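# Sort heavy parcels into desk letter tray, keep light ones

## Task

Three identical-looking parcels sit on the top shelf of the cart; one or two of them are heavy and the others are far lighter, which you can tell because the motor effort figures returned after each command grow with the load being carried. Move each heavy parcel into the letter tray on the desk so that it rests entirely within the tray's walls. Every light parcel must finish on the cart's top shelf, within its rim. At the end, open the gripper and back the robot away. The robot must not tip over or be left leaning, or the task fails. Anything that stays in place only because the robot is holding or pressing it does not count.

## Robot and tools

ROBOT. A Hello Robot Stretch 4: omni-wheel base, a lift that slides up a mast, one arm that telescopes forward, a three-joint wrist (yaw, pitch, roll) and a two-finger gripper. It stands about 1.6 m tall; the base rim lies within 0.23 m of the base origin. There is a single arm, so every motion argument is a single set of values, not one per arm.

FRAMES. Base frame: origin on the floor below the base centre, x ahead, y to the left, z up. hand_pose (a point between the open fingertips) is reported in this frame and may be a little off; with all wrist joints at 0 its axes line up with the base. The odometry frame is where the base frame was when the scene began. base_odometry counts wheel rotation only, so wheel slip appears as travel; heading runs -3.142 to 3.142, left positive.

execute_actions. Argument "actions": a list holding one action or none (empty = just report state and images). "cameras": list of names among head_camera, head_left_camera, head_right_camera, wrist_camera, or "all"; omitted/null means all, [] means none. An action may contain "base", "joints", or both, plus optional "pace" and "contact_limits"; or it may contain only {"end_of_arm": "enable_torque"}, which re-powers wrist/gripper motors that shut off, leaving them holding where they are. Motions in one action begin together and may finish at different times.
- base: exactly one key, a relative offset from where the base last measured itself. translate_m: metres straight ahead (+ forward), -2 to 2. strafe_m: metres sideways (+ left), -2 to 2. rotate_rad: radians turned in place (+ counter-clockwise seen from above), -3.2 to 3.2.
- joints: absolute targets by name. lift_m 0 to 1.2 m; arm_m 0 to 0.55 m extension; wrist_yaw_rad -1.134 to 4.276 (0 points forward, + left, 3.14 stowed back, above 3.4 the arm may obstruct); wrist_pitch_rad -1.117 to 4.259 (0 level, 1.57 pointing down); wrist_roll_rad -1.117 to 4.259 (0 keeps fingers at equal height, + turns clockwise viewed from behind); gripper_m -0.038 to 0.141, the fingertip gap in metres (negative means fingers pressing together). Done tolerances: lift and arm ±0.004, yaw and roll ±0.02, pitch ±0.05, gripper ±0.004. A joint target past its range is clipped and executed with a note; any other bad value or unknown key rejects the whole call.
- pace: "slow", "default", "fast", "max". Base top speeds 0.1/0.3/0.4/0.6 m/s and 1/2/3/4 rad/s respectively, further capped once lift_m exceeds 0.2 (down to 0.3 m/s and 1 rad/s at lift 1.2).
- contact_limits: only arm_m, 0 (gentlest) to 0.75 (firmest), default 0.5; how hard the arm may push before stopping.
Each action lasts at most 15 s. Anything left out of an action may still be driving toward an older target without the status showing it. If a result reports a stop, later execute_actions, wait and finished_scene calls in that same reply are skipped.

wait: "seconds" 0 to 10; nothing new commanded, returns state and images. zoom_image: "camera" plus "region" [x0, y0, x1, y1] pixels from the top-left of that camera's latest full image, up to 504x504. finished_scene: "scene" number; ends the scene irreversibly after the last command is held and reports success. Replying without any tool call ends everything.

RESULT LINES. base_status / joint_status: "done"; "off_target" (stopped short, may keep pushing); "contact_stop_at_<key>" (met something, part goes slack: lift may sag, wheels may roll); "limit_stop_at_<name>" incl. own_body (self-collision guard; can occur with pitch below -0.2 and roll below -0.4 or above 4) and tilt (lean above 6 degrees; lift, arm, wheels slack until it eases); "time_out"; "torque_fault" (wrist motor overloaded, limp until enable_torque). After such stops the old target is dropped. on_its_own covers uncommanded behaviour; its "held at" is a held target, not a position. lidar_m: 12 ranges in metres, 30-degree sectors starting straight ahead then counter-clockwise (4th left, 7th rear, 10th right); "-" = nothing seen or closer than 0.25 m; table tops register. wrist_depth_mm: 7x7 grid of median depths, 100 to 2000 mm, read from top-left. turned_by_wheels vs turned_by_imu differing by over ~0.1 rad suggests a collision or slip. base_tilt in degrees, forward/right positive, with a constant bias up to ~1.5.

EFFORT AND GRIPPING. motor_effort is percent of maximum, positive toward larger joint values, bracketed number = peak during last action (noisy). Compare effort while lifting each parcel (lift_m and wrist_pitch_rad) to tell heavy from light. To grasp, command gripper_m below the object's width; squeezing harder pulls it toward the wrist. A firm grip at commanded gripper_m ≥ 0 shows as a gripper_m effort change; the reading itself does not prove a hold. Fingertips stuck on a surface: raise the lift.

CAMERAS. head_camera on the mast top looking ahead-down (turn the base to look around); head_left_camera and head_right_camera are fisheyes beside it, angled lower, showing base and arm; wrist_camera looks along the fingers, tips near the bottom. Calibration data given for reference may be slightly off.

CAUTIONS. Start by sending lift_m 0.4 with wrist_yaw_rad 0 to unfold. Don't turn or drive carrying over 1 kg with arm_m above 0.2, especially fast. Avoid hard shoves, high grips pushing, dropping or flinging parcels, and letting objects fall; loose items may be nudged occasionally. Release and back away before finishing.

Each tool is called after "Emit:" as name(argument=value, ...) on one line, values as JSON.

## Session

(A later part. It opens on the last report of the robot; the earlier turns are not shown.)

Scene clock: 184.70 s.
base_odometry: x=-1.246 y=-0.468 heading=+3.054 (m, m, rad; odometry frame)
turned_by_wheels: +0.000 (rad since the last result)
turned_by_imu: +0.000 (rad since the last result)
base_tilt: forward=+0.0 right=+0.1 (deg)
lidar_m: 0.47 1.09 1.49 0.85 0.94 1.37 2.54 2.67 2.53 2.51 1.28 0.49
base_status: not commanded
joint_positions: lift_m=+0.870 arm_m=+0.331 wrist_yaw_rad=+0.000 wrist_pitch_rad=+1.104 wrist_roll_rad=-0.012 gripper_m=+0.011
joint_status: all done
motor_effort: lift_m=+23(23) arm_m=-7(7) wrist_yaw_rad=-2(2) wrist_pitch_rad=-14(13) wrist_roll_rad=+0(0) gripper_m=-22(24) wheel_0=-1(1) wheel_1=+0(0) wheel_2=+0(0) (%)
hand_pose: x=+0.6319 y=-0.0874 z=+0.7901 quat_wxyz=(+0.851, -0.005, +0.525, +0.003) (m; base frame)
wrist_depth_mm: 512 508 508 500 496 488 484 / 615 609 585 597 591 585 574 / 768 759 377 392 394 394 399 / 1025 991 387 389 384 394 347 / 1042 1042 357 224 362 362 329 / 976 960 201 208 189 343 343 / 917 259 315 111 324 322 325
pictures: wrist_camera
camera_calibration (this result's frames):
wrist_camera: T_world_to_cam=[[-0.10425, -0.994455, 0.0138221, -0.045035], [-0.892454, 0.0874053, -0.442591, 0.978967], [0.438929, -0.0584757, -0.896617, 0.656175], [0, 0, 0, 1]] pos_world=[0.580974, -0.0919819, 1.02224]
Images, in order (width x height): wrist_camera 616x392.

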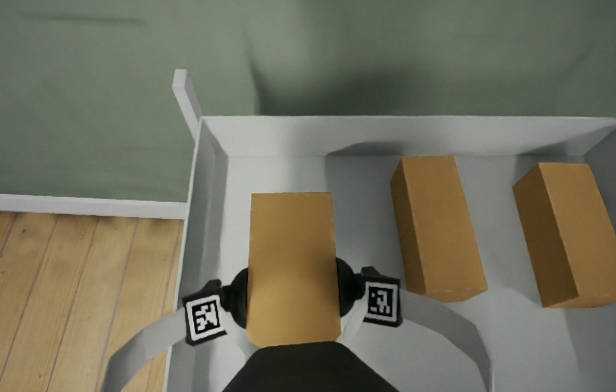

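Emit:
execute_actions(actions=[{"joints": {"lift_m": 0.95, "arm_m": 0.05}}], cameras=[])

Emit:
execute_actions(actions=[{"base": {"rotate_rad": -1.7}}], cameras=["head_camera", "head_left_camera"])

Scene clock: 194.97 s.
base_odometry: x=-1.246 y=-0.468 heading=+3.054 (m, m, rad; odometry frame)
turned_by_wheels: +0.000 (rad since the last result)
turned_by_imu: +0.000 (rad since the last result)
base_tilt: forward=+0.0 right=+0.1 (deg)
lidar_m: 0.46 1.10 1.49 0.85 0.93 1.37 2.51 2.66 2.52 2.50 1.27 0.47
base_status: not commanded
joint_positions: lift_m=+0.950 arm_m=+0.051 wrist_yaw_rad=+0.000 wrist_pitch_rad=+1.105 wrist_roll_rad=-0.012 gripper_m=+0.011
joint_status: all done
motor_effort: lift_m=+23(23) arm_m=-7(6) wrist_yaw_rad=-1(2) wrist_pitch_rad=-14(14) wrist_roll_rad=+0(0) gripper_m=-22(23) wheel_0=-1(1) wheel_1=+0(0) wheel_2=+0(0) (%)
hand_pose: x=+0.3518 y=-0.0874 z=+0.8701 quat_wxyz=(+0.851, -0.005, +0.525, +0.003) (m; base frame)
wrist_depth_mm: 854 842 609 597 580 580 798 / 1025 1008 580 574 559 530 931 / 1229 1229 530 525 530 535 1078 / 1205 1229 452 427 488 496 469 / 1138 1118 1098 224 732 732 1138 / 1060 1060 201 208 189 1078 1098 / 991 976 976 112 1008 1008 1008
pictures: none
No camera images: the call's "cameras" was empty. Leave "cameras" out to get every camera's image.

Scene clock: 197.23 s.
base_odometry: x=-1.246 y=-0.468 heading=+1.354 (m, m, rad; odometry frame)
turned_by_wheels: -1.700 (rad since the last result)
turned_by_imu: -1.684 (rad since the last result)
base_tilt: forward=-0.1 right=+0.1 (deg)
lidar_m: 2.50 1.39 0.50 0.46 1.04 1.45 0.85 0.90 1.23 2.46 2.53 2.60
base_status: done
joint_positions: lift_m=+0.950 arm_m=+0.051 wrist_yaw_rad=+0.000 wrist_pitch_rad=+1.104 wrist_roll_rad=-0.012 gripper_m=+0.011
joint_status: not commanded
motor_effort: lift_m=+22(23) arm_m=-7(7) wrist_yaw_rad=-1(1) wrist_pitch_rad=-12(13) wrist_roll_rad=+0(0) gripper_m=-25(24) wheel_0=+0(6) wheel_1=+1(6) wheel_2=-2(6) (%)
hand_pose: x=+0.3519 y=-0.0874 z=+0.8702 quat_wxyz=(+0.851, -0.005, +0.525, +0.003) (m; base frame)
wrist_depth_mm: 1537 1576 1576 1576 1618 1661 1661 / 1430 1430 1464 1464 1464 1464 1499 / 1308 1308 1336 1336 1336 1336 1366 / 1229 1229 1229 1229 1255 1255 1255 / 1118 1118 1138 224 1160 1160 1160 / 1042 1060 201 208 189 1098 1098 / 991 976 991 111 1008 991 1025
pictures: head_camera, head_left_camera
Images, in order (width x height): head_camera 420x560, head_left_camera 420x672.

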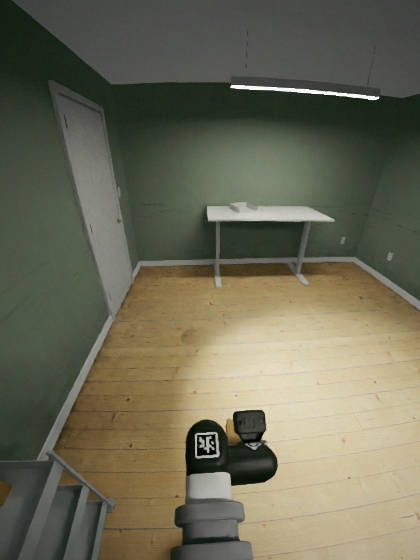

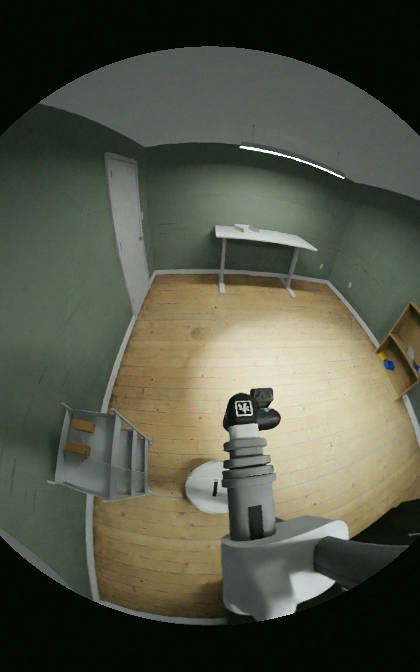

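Emit:
execute_actions(actions=[{"base": {"rotate_rad": 0.13}}], cameras=[])

Emit:
execute_actions(actions=[{"base": {"strafe_m": -0.7}, "pace": "fast"}], cameras=[])

Emit:
execute_actions(actions=[{"base": {"translate_m": 1.5}, "pace": "fast"}], cameras=["head_camera", "wrist_camera"])

Scene clock: 211.17 s.
base_odometry: x=-1.246 y=-0.468 heading=+1.484 (m, m, rad; odometry frame)
turned_by_wheels: +0.130 (rad since the last result)
turned_by_imu: +0.129 (rad since the last result)
base_tilt: forward=-0.1 right=+0.1 (deg)
lidar_m: 2.50 1.26 0.48 0.46 1.10 1.50 0.85 0.93 1.39 2.48 2.67 2.55
base_status: done
joint_positions: lift_m=+0.950 arm_m=+0.051 wrist_yaw_rad=+0.000 wrist_pitch_rad=+1.104 wrist_roll_rad=-0.012 gripper_m=+0.011
joint_status: not commanded
motor_effort: lift_m=+22(22) arm_m=-7(7) wrist_yaw_rad=-1(2) wrist_pitch_rad=-15(14) wrist_roll_rad=+0(0) gripper_m=-23(24) wheel_0=-2(4) wheel_1=+1(4) wheel_2=-1(5) (%)
hand_pose: x=+0.3519 y=-0.0874 z=+0.8702 quat_wxyz=(+0.851, -0.005, +0.525, +0.003) (m; base frame)
wrist_depth_mm: 1464 1618 1618 1618 1618 1618 1618 / 1397 1430 1430 1464 1499 1499 1499 / 1308 1308 1308 1336 1366 1366 1366 / 1229 1229 1229 1205 1255 1255 1255 / 1118 1138 1138 224 1160 1160 1160 / 1060 1060 200 208 189 1078 1078 / 878 976 976 112 1008 1008 1008
pictures: none
No camera images: the call's "cameras" was empty. Leave "cameras" out to get every camera's image.

Scene clock: 214.37 s.
base_odometry: x=-0.548 y=-0.528 heading=+1.484 (m, m, rad; odometry frame)
turned_by_wheels: +0.000 (rad since the last result)
turned_by_imu: -0.001 (rad since the last result)
base_tilt: forward=-0.1 right=+0.1 (deg)
lidar_m: 2.38 2.14 1.20 1.16 1.86 0.95 0.93 1.01 2.08 1.79 1.91 2.43
base_status: done
joint_positions: lift_m=+0.950 arm_m=+0.051 wrist_yaw_rad=+0.000 wrist_pitch_rad=+1.104 wrist_roll_rad=-0.012 gripper_m=+0.011
joint_status: not commanded
motor_effort: lift_m=+22(22) arm_m=-7(7) wrist_yaw_rad=-1(1) wrist_pitch_rad=-13(14) wrist_roll_rad=+0(0) gripper_m=-25(25) wheel_0=-2(7) wheel_1=+0(10) wheel_2=+0(6) (%)
hand_pose: x=+0.3519 y=-0.0874 z=+0.8702 quat_wxyz=(+0.851, -0.005, +0.525, +0.003) (m; base frame)
wrist_depth_mm: 1576 1618 1618 1618 1661 1618 1618 / 1430 1430 1430 1464 1464 1499 1499 / 1281 1308 1336 1336 1366 1366 1366 / 1205 1205 1205 1205 1255 1255 1255 / 1138 1138 1138 224 1160 1160 1182 / 1060 1060 200 208 189 1098 1078 / 991 976 991 111 1008 1008 1008
pictures: none
No camera images: the call's "cameras" was empty. Leave "cameras" out to get every camera's image.

Scene clock: 219.83 s.
base_odometry: x=-0.419 y=+0.966 heading=+1.484 (m, m, rad; odometry frame)
turned_by_wheels: +0.000 (rad since the last result)
turned_by_imu: +0.002 (rad since the last result)
base_tilt: forward=-0.1 right=+0.1 (deg)
lidar_m: 0.92 1.85 1.49 1.49 1.55 1.62 2.42 2.64 1.97 2.25 1.15 0.93
base_status: done
joint_positions: lift_m=+0.950 arm_m=+0.051 wrist_yaw_rad=+0.000 wrist_pitch_rad=+1.104 wrist_roll_rad=-0.012 gripper_m=+0.011
joint_status: not commanded
motor_effort: lift_m=+22(22) arm_m=-7(7) wrist_yaw_rad=-1(1) wrist_pitch_rad=-14(14) wrist_roll_rad=+0(0) gripper_m=-23(22) wheel_0=+0(5) wheel_1=+0(5) wheel_2=+0(13) (%)
hand_pose: x=+0.3518 y=-0.0874 z=+0.8702 quat_wxyz=(+0.851, -0.005, +0.525, +0.003) (m; base frame)
wrist_depth_mm: 1537 1576 1576 1618 1537 1537 1576 / 1430 1430 1430 1464 1430 1499 1464 / 1336 1336 1308 1336 1336 1366 1336 / 1205 1229 1205 1255 1229 1255 1255 / 1138 1138 1138 224 1138 1160 1160 / 1042 1042 200 208 189 1078 1078 / 976 960 991 111 991 1008 1025
pictures: head_camera, wrist_camera
camera_calibration (this result's frames):
wrist_camera: T_world_to_cam=[[-0.104545, -0.994424, 0.0138289, -0.0752769], [-0.892469, 0.0876729, -0.442506, 0.764396], [0.438826, -0.0586038, -0.896659, 0.850945], [0, 0, 0, 1]] pos_world=[0.300913, -0.0920054, 1.1023]
Images, in order (width x height): head_camera 420x560, wrist_camera 616x392.

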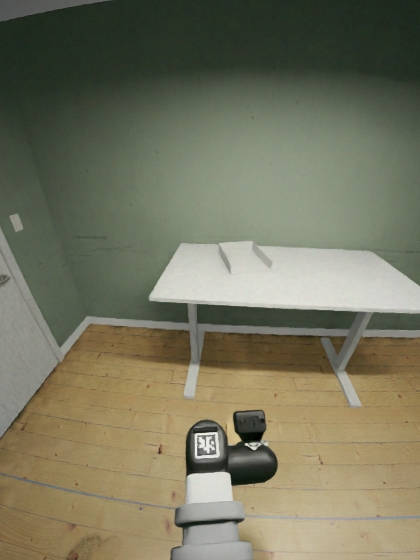

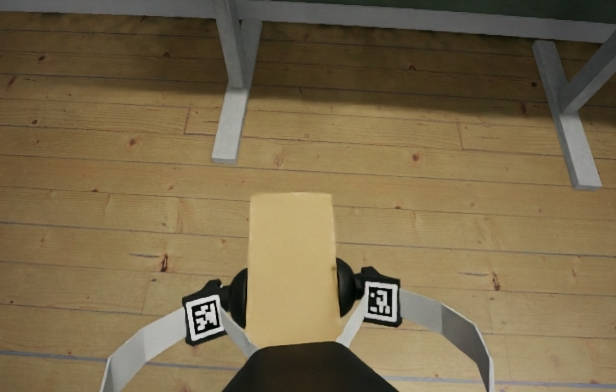

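Emit:
execute_actions(actions=[{"base": {"strafe_m": -0.15}, "joints": {"lift_m": 1.17}}], cameras=[])

Emit:
execute_actions(actions=[{"base": {"translate_m": 0.5}}], cameras=["head_camera", "wrist_camera"])

Scene clock: 245.97 s.
base_odometry: x=-0.269 y=+0.953 heading=+1.484 (m, m, rad; odometry frame)
turned_by_wheels: +0.000 (rad since the last result)
turned_by_imu: +0.000 (rad since the last result)
base_tilt: forward=-0.1 right=+0.2 (deg)
lidar_m: 0.30 1.01 1.65 1.64 1.65 1.87 2.45 2.65 1.85 2.12 1.12 0.29
base_status: done
joint_positions: lift_m=+1.170 arm_m=+0.051 wrist_yaw_rad=+0.000 wrist_pitch_rad=+1.104 wrist_roll_rad=-0.012 gripper_m=+0.011
joint_status: all done
motor_effort: lift_m=+23(23) arm_m=-7(7) wrist_yaw_rad=-1(1) wrist_pitch_rad=-14(16) wrist_roll_rad=+0(0) gripper_m=-25(24) wheel_0=+0(9) wheel_1=+1(8) wheel_2=-1(3) (%)
hand_pose: x=+0.3518 y=-0.0874 z=+1.0901 quat_wxyz=(+0.851, -0.005, +0.525, +0.003) (m; base frame)
wrist_depth_mm: 1661 1661 1576 1618 1618 1576 1499 / 1756 1756 1708 1756 1756 1756 1708 / 1576 1576 1618 1618 1618 1576 1661 / 1430 1499 1464 1464 1499 1537 1499 / 1336 1366 1366 223 1397 1397 1430 / 1255 1308 200 207 189 1308 1308 / 1182 1160 1182 111 1205 1205 1205
pictures: none
No camera images: the call's "cameras" was empty. Leave "cameras" out to get every camera's image.

Scene clock: 249.10 s.
base_odometry: x=-0.226 y=+1.451 heading=+1.484 (m, m, rad; odometry frame)
turned_by_wheels: +0.000 (rad since the last result)
turned_by_imu: +0.000 (rad since the last result)
base_tilt: forward=+0.0 right=+0.1 (deg)
lidar_m: 0.28 0.45 1.56 1.55 1.72 2.03 2.96 2.42 2.07 1.03 0.51 0.29
base_status: done
joint_positions: lift_m=+1.170 arm_m=+0.051 wrist_yaw_rad=+0.000 wrist_pitch_rad=+1.104 wrist_roll_rad=-0.012 gripper_m=+0.011
joint_status: not commanded
motor_effort: lift_m=+23(23) arm_m=-7(7) wrist_yaw_rad=-1(1) wrist_pitch_rad=-13(15) wrist_roll_rad=+0(0) gripper_m=-23(20) wheel_0=+1(4) wheel_1=-1(7) wheel_2=+1(9) (%)
hand_pose: x=+0.3518 y=-0.0874 z=+1.0901 quat_wxyz=(+0.851, -0.005, +0.525, +0.003) (m; base frame)
wrist_depth_mm: 525 530 530 530 530 544 549 / 477 477 480 484 492 496 496 / 439 439 442 445 449 452 452 / 402 407 410 407 413 415 418 / 1308 389 387 224 384 387 389 / 1255 1255 201 208 189 1308 1281 / 1205 1182 1182 112 1205 1205 1229
pictures: head_camera, wrist_camera
camera_calibration (this result's frames):
wrist_camera: T_world_to_cam=[[-0.10469, -0.994409, 0.0138344, -0.0782938], [-0.89248, 0.0878033, -0.44246, 0.861651], [0.438771, -0.058668, -0.896682, 1.04819], [0, 0, 0, 1]] pos_world=[0.300896, -0.0920169, 1.32222]
Images, in order (width x height): head_camera 420x560, wrist_camera 616x392.

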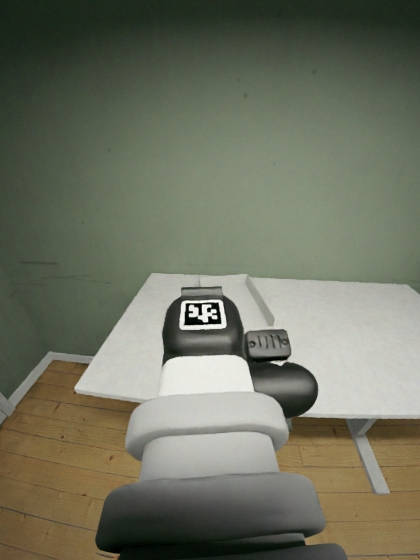

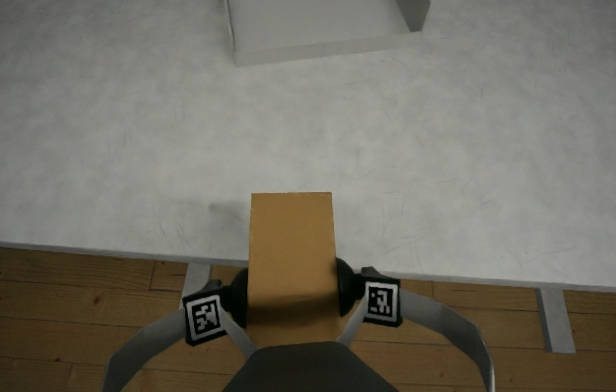

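Emit:
execute_actions(actions=[{"base": {"translate_m": 0.08}}], cameras=[])

Emit:
execute_actions(actions=[{"joints": {"arm_m": 0.5}}], cameras=["head_camera", "wrist_camera"])

Scene clock: 262.13 s.
base_odometry: x=-0.219 y=+1.531 heading=+1.484 (m, m, rad; odometry frame)
turned_by_wheels: +0.000 (rad since the last result)
turned_by_imu: +0.000 (rad since the last result)
base_tilt: forward=+0.0 right=+0.1 (deg)
lidar_m: 0.28 0.36 1.56 1.54 1.71 2.09 3.04 2.42 2.11 0.83 0.42 0.28
base_status: done
joint_positions: lift_m=+1.170 arm_m=+0.051 wrist_yaw_rad=+0.000 wrist_pitch_rad=+1.104 wrist_roll_rad=-0.012 gripper_m=+0.011
joint_status: not commanded
motor_effort: lift_m=+22(23) arm_m=-7(7) wrist_yaw_rad=+0(1) wrist_pitch_rad=-13(15) wrist_roll_rad=+0(0) gripper_m=-23(25) wheel_0=+1(6) wheel_1=-1(7) wheel_2=+2(13) (%)
hand_pose: x=+0.3518 y=-0.0874 z=+1.0901 quat_wxyz=(+0.851, -0.005, +0.525, +0.003) (m; base frame)
wrist_depth_mm: 525 525 525 530 521 549 549 / 477 477 480 480 477 496 500 / 436 439 442 445 445 452 455 / 404 407 407 407 415 418 418 / 375 377 379 224 384 387 389 / 355 353 201 208 189 362 364 / 1182 1160 1205 111 1182 349 349
pictures: none
No camera images: the call's "cameras" was empty. Leave "cameras" out to get every camera's image.

Scene clock: 264.53 s.
base_odometry: x=-0.219 y=+1.531 heading=+1.484 (m, m, rad; odometry frame)
turned_by_wheels: +0.000 (rad since the last result)
turned_by_imu: +0.000 (rad since the last result)
base_tilt: forward=+0.0 right=+0.2 (deg)
lidar_m: 0.32 0.36 1.56 1.54 1.70 2.07 3.03 2.42 2.11 0.83 0.42 0.32
base_status: not commanded
joint_positions: lift_m=+1.170 arm_m=+0.499 wrist_yaw_rad=+0.000 wrist_pitch_rad=+1.104 wrist_roll_rad=-0.012 gripper_m=+0.011
joint_status: all done
motor_effort: lift_m=+23(23) arm_m=+7(6) wrist_yaw_rad=-1(2) wrist_pitch_rad=-11(18) wrist_roll_rad=+0(0) gripper_m=-23(25) wheel_0=+1(1) wheel_1=-1(1) wheel_2=+2(2) (%)
hand_pose: x=+0.7995 y=-0.0874 z=+1.0901 quat_wxyz=(+0.851, -0.005, +0.524, +0.003) (m; base frame)
wrist_depth_mm: 449 442 439 436 427 421 413 / 473 477 480 480 477 480 480 / 433 436 442 404 410 449 455 / 402 402 397 402 410 402 415 / 373 377 366 224 379 375 387 / 349 351 200 208 189 327 359 / 327 322 322 111 332 325 332
pictures: head_camera, wrist_camera
camera_calibration (this result's frames):
wrist_camera: T_world_to_cam=[[-0.104406, -0.994439, 0.0138076, -0.0315891], [-0.892392, 0.0875453, -0.442688, 1.26137], [0.439018, -0.0585411, -0.896569, 0.851477], [0, 0, 0, 1]] pos_world=[0.748525, -0.0919941, 1.32224]
Images, in order (width x height): head_camera 420x560, wrist_camera 616x392.

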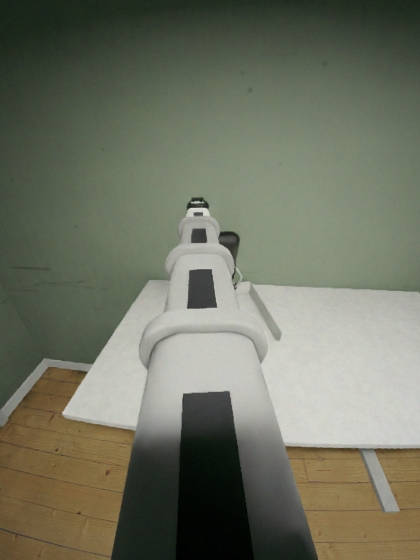

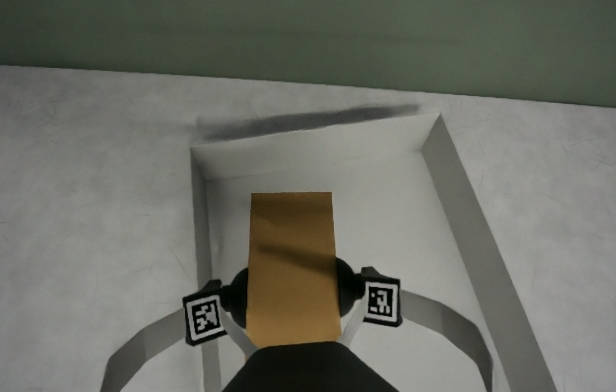

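Emit:
execute_actions(actions=[{"base": {"strafe_m": -0.06}, "pace": "slow"}], cameras=["wrist_camera"])

Scene clock: 273.00 s.
base_odometry: x=-0.159 y=+1.526 heading=+1.484 (m, m, rad; odometry frame)
turned_by_wheels: +0.000 (rad since the last result)
turned_by_imu: +0.000 (rad since the last result)
base_tilt: forward=+0.0 right=+0.2 (deg)
lidar_m: 0.31 0.35 0.57 1.59 1.77 2.11 3.03 2.33 2.06 0.84 0.40 0.31
base_status: done
joint_positions: lift_m=+1.170 arm_m=+0.499 wrist_yaw_rad=+0.000 wrist_pitch_rad=+1.104 wrist_roll_rad=-0.012 gripper_m=+0.011
joint_status: not commanded
motor_effort: lift_m=+23(23) arm_m=+7(7) wrist_yaw_rad=-1(2) wrist_pitch_rad=-14(12) wrist_roll_rad=+0(0) gripper_m=-23(23) wheel_0=+3(6) wheel_1=-2(7) wheel_2=+0(1) (%)
hand_pose: x=+0.7995 y=-0.0874 z=+1.0901 quat_wxyz=(+0.851, -0.005, +0.525, +0.003) (m; base frame)
wrist_depth_mm: 439 433 430 421 418 410 404 / 473 477 473 473 477 473 477 / 436 442 399 407 433 452 452 / 404 397 402 402 402 415 415 / 373 370 377 224 375 384 387 / 349 342 201 208 189 359 359 / 329 304 325 112 332 317 336
pictures: wrist_camera
camera_calibration (this result's frames):
wrist_camera: T_world_to_cam=[[-0.104519, -0.994427, 0.0138136, -0.0315211], [-0.892407, 0.0876473, -0.442638, 1.26132], [0.43896, -0.0585913, -0.896594, 0.851548], [0, 0, 0, 1]] pos_world=[0.748517, -0.0920031, 1.32223]
Images, in order (width x height): wrist_camera 616x392.

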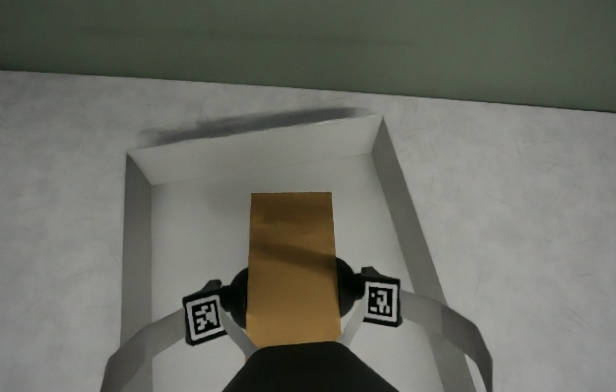

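Emit:
execute_actions(actions=[{"joints": {"lift_m": 1.1}}], cameras=[])

Emit:
execute_actions(actions=[{"joints": {"gripper_m": 0.09}}], cameras=[])

Emit:
execute_actions(actions=[{"joints": {"lift_m": 1.2}}], cameras=[])

Emit:
execute_actions(actions=[{"joints": {"arm_m": 0.0}}], cameras=["wrist_camera"])

Emit:
execute_actions(actions=[{"base": {"translate_m": -0.4}}], cameras=["head_camera"])

Scene clock: 287.13 s.
base_odometry: x=-0.159 y=+1.526 heading=+1.484 (m, m, rad; odometry frame)
turned_by_wheels: +0.000 (rad since the last result)
turned_by_imu: +0.000 (rad since the last result)
base_tilt: forward=+0.0 right=+0.1 (deg)
lidar_m: 0.31 0.36 0.53 1.60 1.76 2.13 3.03 2.32 2.07 0.80 0.40 0.32
base_status: not commanded
joint_positions: lift_m=+1.100 arm_m=+0.499 wrist_yaw_rad=+0.000 wrist_pitch_rad=+1.105 wrist_roll_rad=-0.012 gripper_m=+0.011
joint_status: all done
motor_effort: lift_m=+17(21) arm_m=+7(7) wrist_yaw_rad=-1(1) wrist_pitch_rad=-14(14) wrist_roll_rad=+0(0) gripper_m=-26(24) wheel_0=+3(3) wheel_1=-2(2) wheel_2=+0(0) (%)
hand_pose: x=+0.7994 y=-0.0874 z=+1.0206 quat_wxyz=(+0.851, -0.005, +0.525, +0.003) (m; base frame)
wrist_depth_mm: 413 415 415 413 415 410 404 / 382 384 324 330 353 397 399 / 351 325 343 353 347 364 366 / 320 319 327 324 325 332 338 / 300 297 303 224 307 303 312 / 277 277 200 208 189 251 291 / 262 232 263 111 268 231 273
pictures: none
No camera images: the call's "cameras" was empty. Leave "cameras" out to get every camera's image.

Scene clock: 288.73 s.
base_odometry: x=-0.159 y=+1.526 heading=+1.484 (m, m, rad; odometry frame)
turned_by_wheels: +0.000 (rad since the last result)
turned_by_imu: +0.000 (rad since the last result)
base_tilt: forward=-0.1 right=+0.1 (deg)
lidar_m: 0.31 0.36 0.57 1.58 1.75 2.12 3.05 2.34 2.07 0.80 0.39 0.32
base_status: not commanded
joint_positions: lift_m=+1.100 arm_m=+0.499 wrist_yaw_rad=+0.000 wrist_pitch_rad=+1.101 wrist_roll_rad=-0.012 gripper_m=+0.090
joint_status: all done
motor_effort: lift_m=+17(17) arm_m=+7(7) wrist_yaw_rad=-1(1) wrist_pitch_rad=-4(15) wrist_roll_rad=+0(0) gripper_m=-2(23) wheel_0=+2(3) wheel_1=-2(2) wheel_2=+0(0) (%)
hand_pose: x=+0.8002 y=-0.0874 z=+1.0210 quat_wxyz=(+0.852, -0.005, +0.523, +0.003) (m; base frame)
wrist_depth_mm: 418 418 418 418 415 407 402 / 389 389 394 334 355 402 404 / 357 322 345 353 347 368 370 / 325 320 329 330 329 338 342 / 304 300 304 254 307 306 315 / 281 277 204 236 201 270 294 / 263 251 267 111 271 232 274
pictures: none
No camera images: the call's "cameras" was empty. Leave "cameras" out to get every camera's image.

Scene clock: 290.17 s.
base_odometry: x=-0.159 y=+1.526 heading=+1.484 (m, m, rad; odometry frame)
turned_by_wheels: +0.000 (rad since the last result)
turned_by_imu: +0.000 (rad since the last result)
base_tilt: forward=-0.1 right=+0.1 (deg)
lidar_m: 0.32 0.37 0.57 1.60 1.76 2.13 3.04 2.32 2.07 0.83 0.41 0.32
base_status: not commanded
joint_positions: lift_m=+1.200 arm_m=+0.499 wrist_yaw_rad=+0.000 wrist_pitch_rad=+1.101 wrist_roll_rad=-0.012 gripper_m=+0.090
joint_status: all done
motor_effort: lift_m=+21(22) arm_m=+7(7) wrist_yaw_rad=-1(2) wrist_pitch_rad=-5(5) wrist_roll_rad=+0(0) gripper_m=-3(2) wheel_0=+2(2) wheel_1=-2(2) wheel_2=+0(0) (%)
hand_pose: x=+0.8002 y=-0.0874 z=+1.1207 quat_wxyz=(+0.852, -0.005, +0.523, +0.003) (m; base frame)
wrist_depth_mm: 436 433 427 421 413 407 399 / 504 504 504 504 492 484 477 / 477 477 480 484 488 492 496 / 439 430 430 445 442 452 455 / 407 404 410 413 410 421 421 / 379 370 204 334 200 392 392 / 357 353 357 111 364 362 366
pictures: none
No camera images: the call's "cameras" was empty. Leave "cameras" out to get every camera's image.

Scene clock: 292.70 s.
base_odometry: x=-0.159 y=+1.526 heading=+1.484 (m, m, rad; odometry frame)
turned_by_wheels: +0.000 (rad since the last result)
turned_by_imu: +0.000 (rad since the last result)
base_tilt: forward=-0.1 right=+0.1 (deg)
lidar_m: 0.32 0.35 0.55 1.59 1.76 2.12 3.04 2.33 2.06 0.80 0.40 0.32
base_status: not commanded
joint_positions: lift_m=+1.200 arm_m=+0.002 wrist_yaw_rad=+0.000 wrist_pitch_rad=+1.101 wrist_roll_rad=-0.012 gripper_m=+0.090
joint_status: all done
motor_effort: lift_m=+20(21) arm_m=-7(8) wrist_yaw_rad=+0(1) wrist_pitch_rad=-5(5) wrist_roll_rad=+0(0) gripper_m=-4(2) wheel_0=+2(2) wheel_1=-2(2) wheel_2=+0(0) (%)
hand_pose: x=+0.3031 y=-0.0874 z=+1.1207 quat_wxyz=(+0.852, -0.005, +0.523, +0.003) (m; base frame)
wrist_depth_mm: 574 580 564 574 580 597 603 / 525 525 521 521 530 539 544 / 480 480 484 492 488 492 500 / 442 442 445 452 452 455 459 / 410 413 415 418 418 421 424 / 1255 397 204 394 200 397 392 / 1205 1205 1229 111 1255 1255 1255
pictures: wrist_camera
camera_calibration (this result's frames):
wrist_camera: T_world_to_cam=[[-0.104886, -0.994393, 0.01348, -0.0833704], [-0.891063, 0.0879506, -0.445277, 0.834474], [0.441595, -0.0587147, -0.895291, 1.09456], [0, 0, 0, 1]] pos_world=[0.25147, -0.0920284, 1.35265]
Images, in order (width x height): wrist_camera 616x392.

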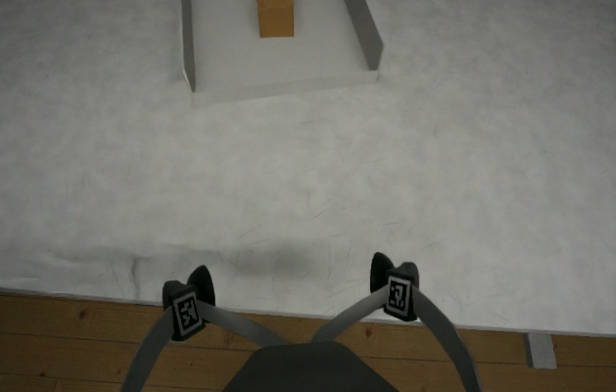

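Scene clock: 295.50 s.
base_odometry: x=-0.194 y=+1.127 heading=+1.484 (m, m, rad; odometry frame)
turned_by_wheels: +0.000 (rad since the last result)
turned_by_imu: +0.000 (rad since the last result)
base_tilt: forward=+0.0 right=+0.1 (deg)
lidar_m: 0.71 0.79 1.67 1.64 1.83 1.94 2.64 2.25 1.85 2.08 0.90 0.71
base_status: done
joint_positions: lift_m=+1.200 arm_m=+0.002 wrist_yaw_rad=+0.000 wrist_pitch_rad=+1.101 wrist_roll_rad=-0.012 gripper_m=+0.090
joint_status: not commanded
motor_effort: lift_m=+20(21) arm_m=-7(7) wrist_yaw_rad=+1(1) wrist_pitch_rad=-4(5) wrist_roll_rad=+0(0) gripper_m=-3(1) wheel_0=-1(4) wheel_1=+1(7) wheel_2=-1(9) (%)
hand_pose: x=+0.3031 y=-0.0874 z=+1.1207 quat_wxyz=(+0.852, -0.005, +0.523, +0.003) (m; base frame)
wrist_depth_mm: 585 591 580 591 591 597 597 / 1708 1708 1708 1708 1661 1708 1098 / 1618 1661 1618 1661 1661 1618 1661 / 1499 1499 1537 1537 1576 1576 1537 / 1397 1397 1397 1430 1430 1430 1430 / 1308 1281 204 1336 200 1366 1336 / 1205 1205 1205 112 1255 1255 1255
pictures: head_camera
Images, in order (width x height): head_camera 420x560.

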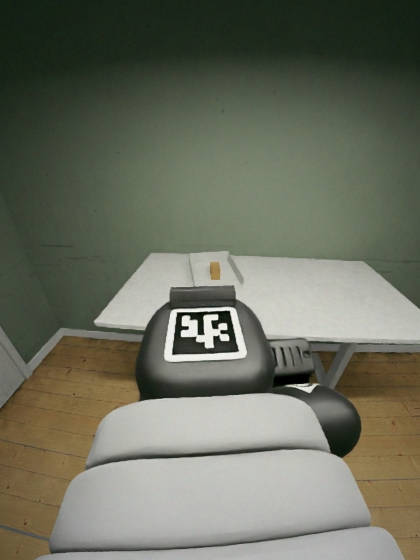

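Emit:
finished_scene(scene=1)

The scene is finished: the task was done.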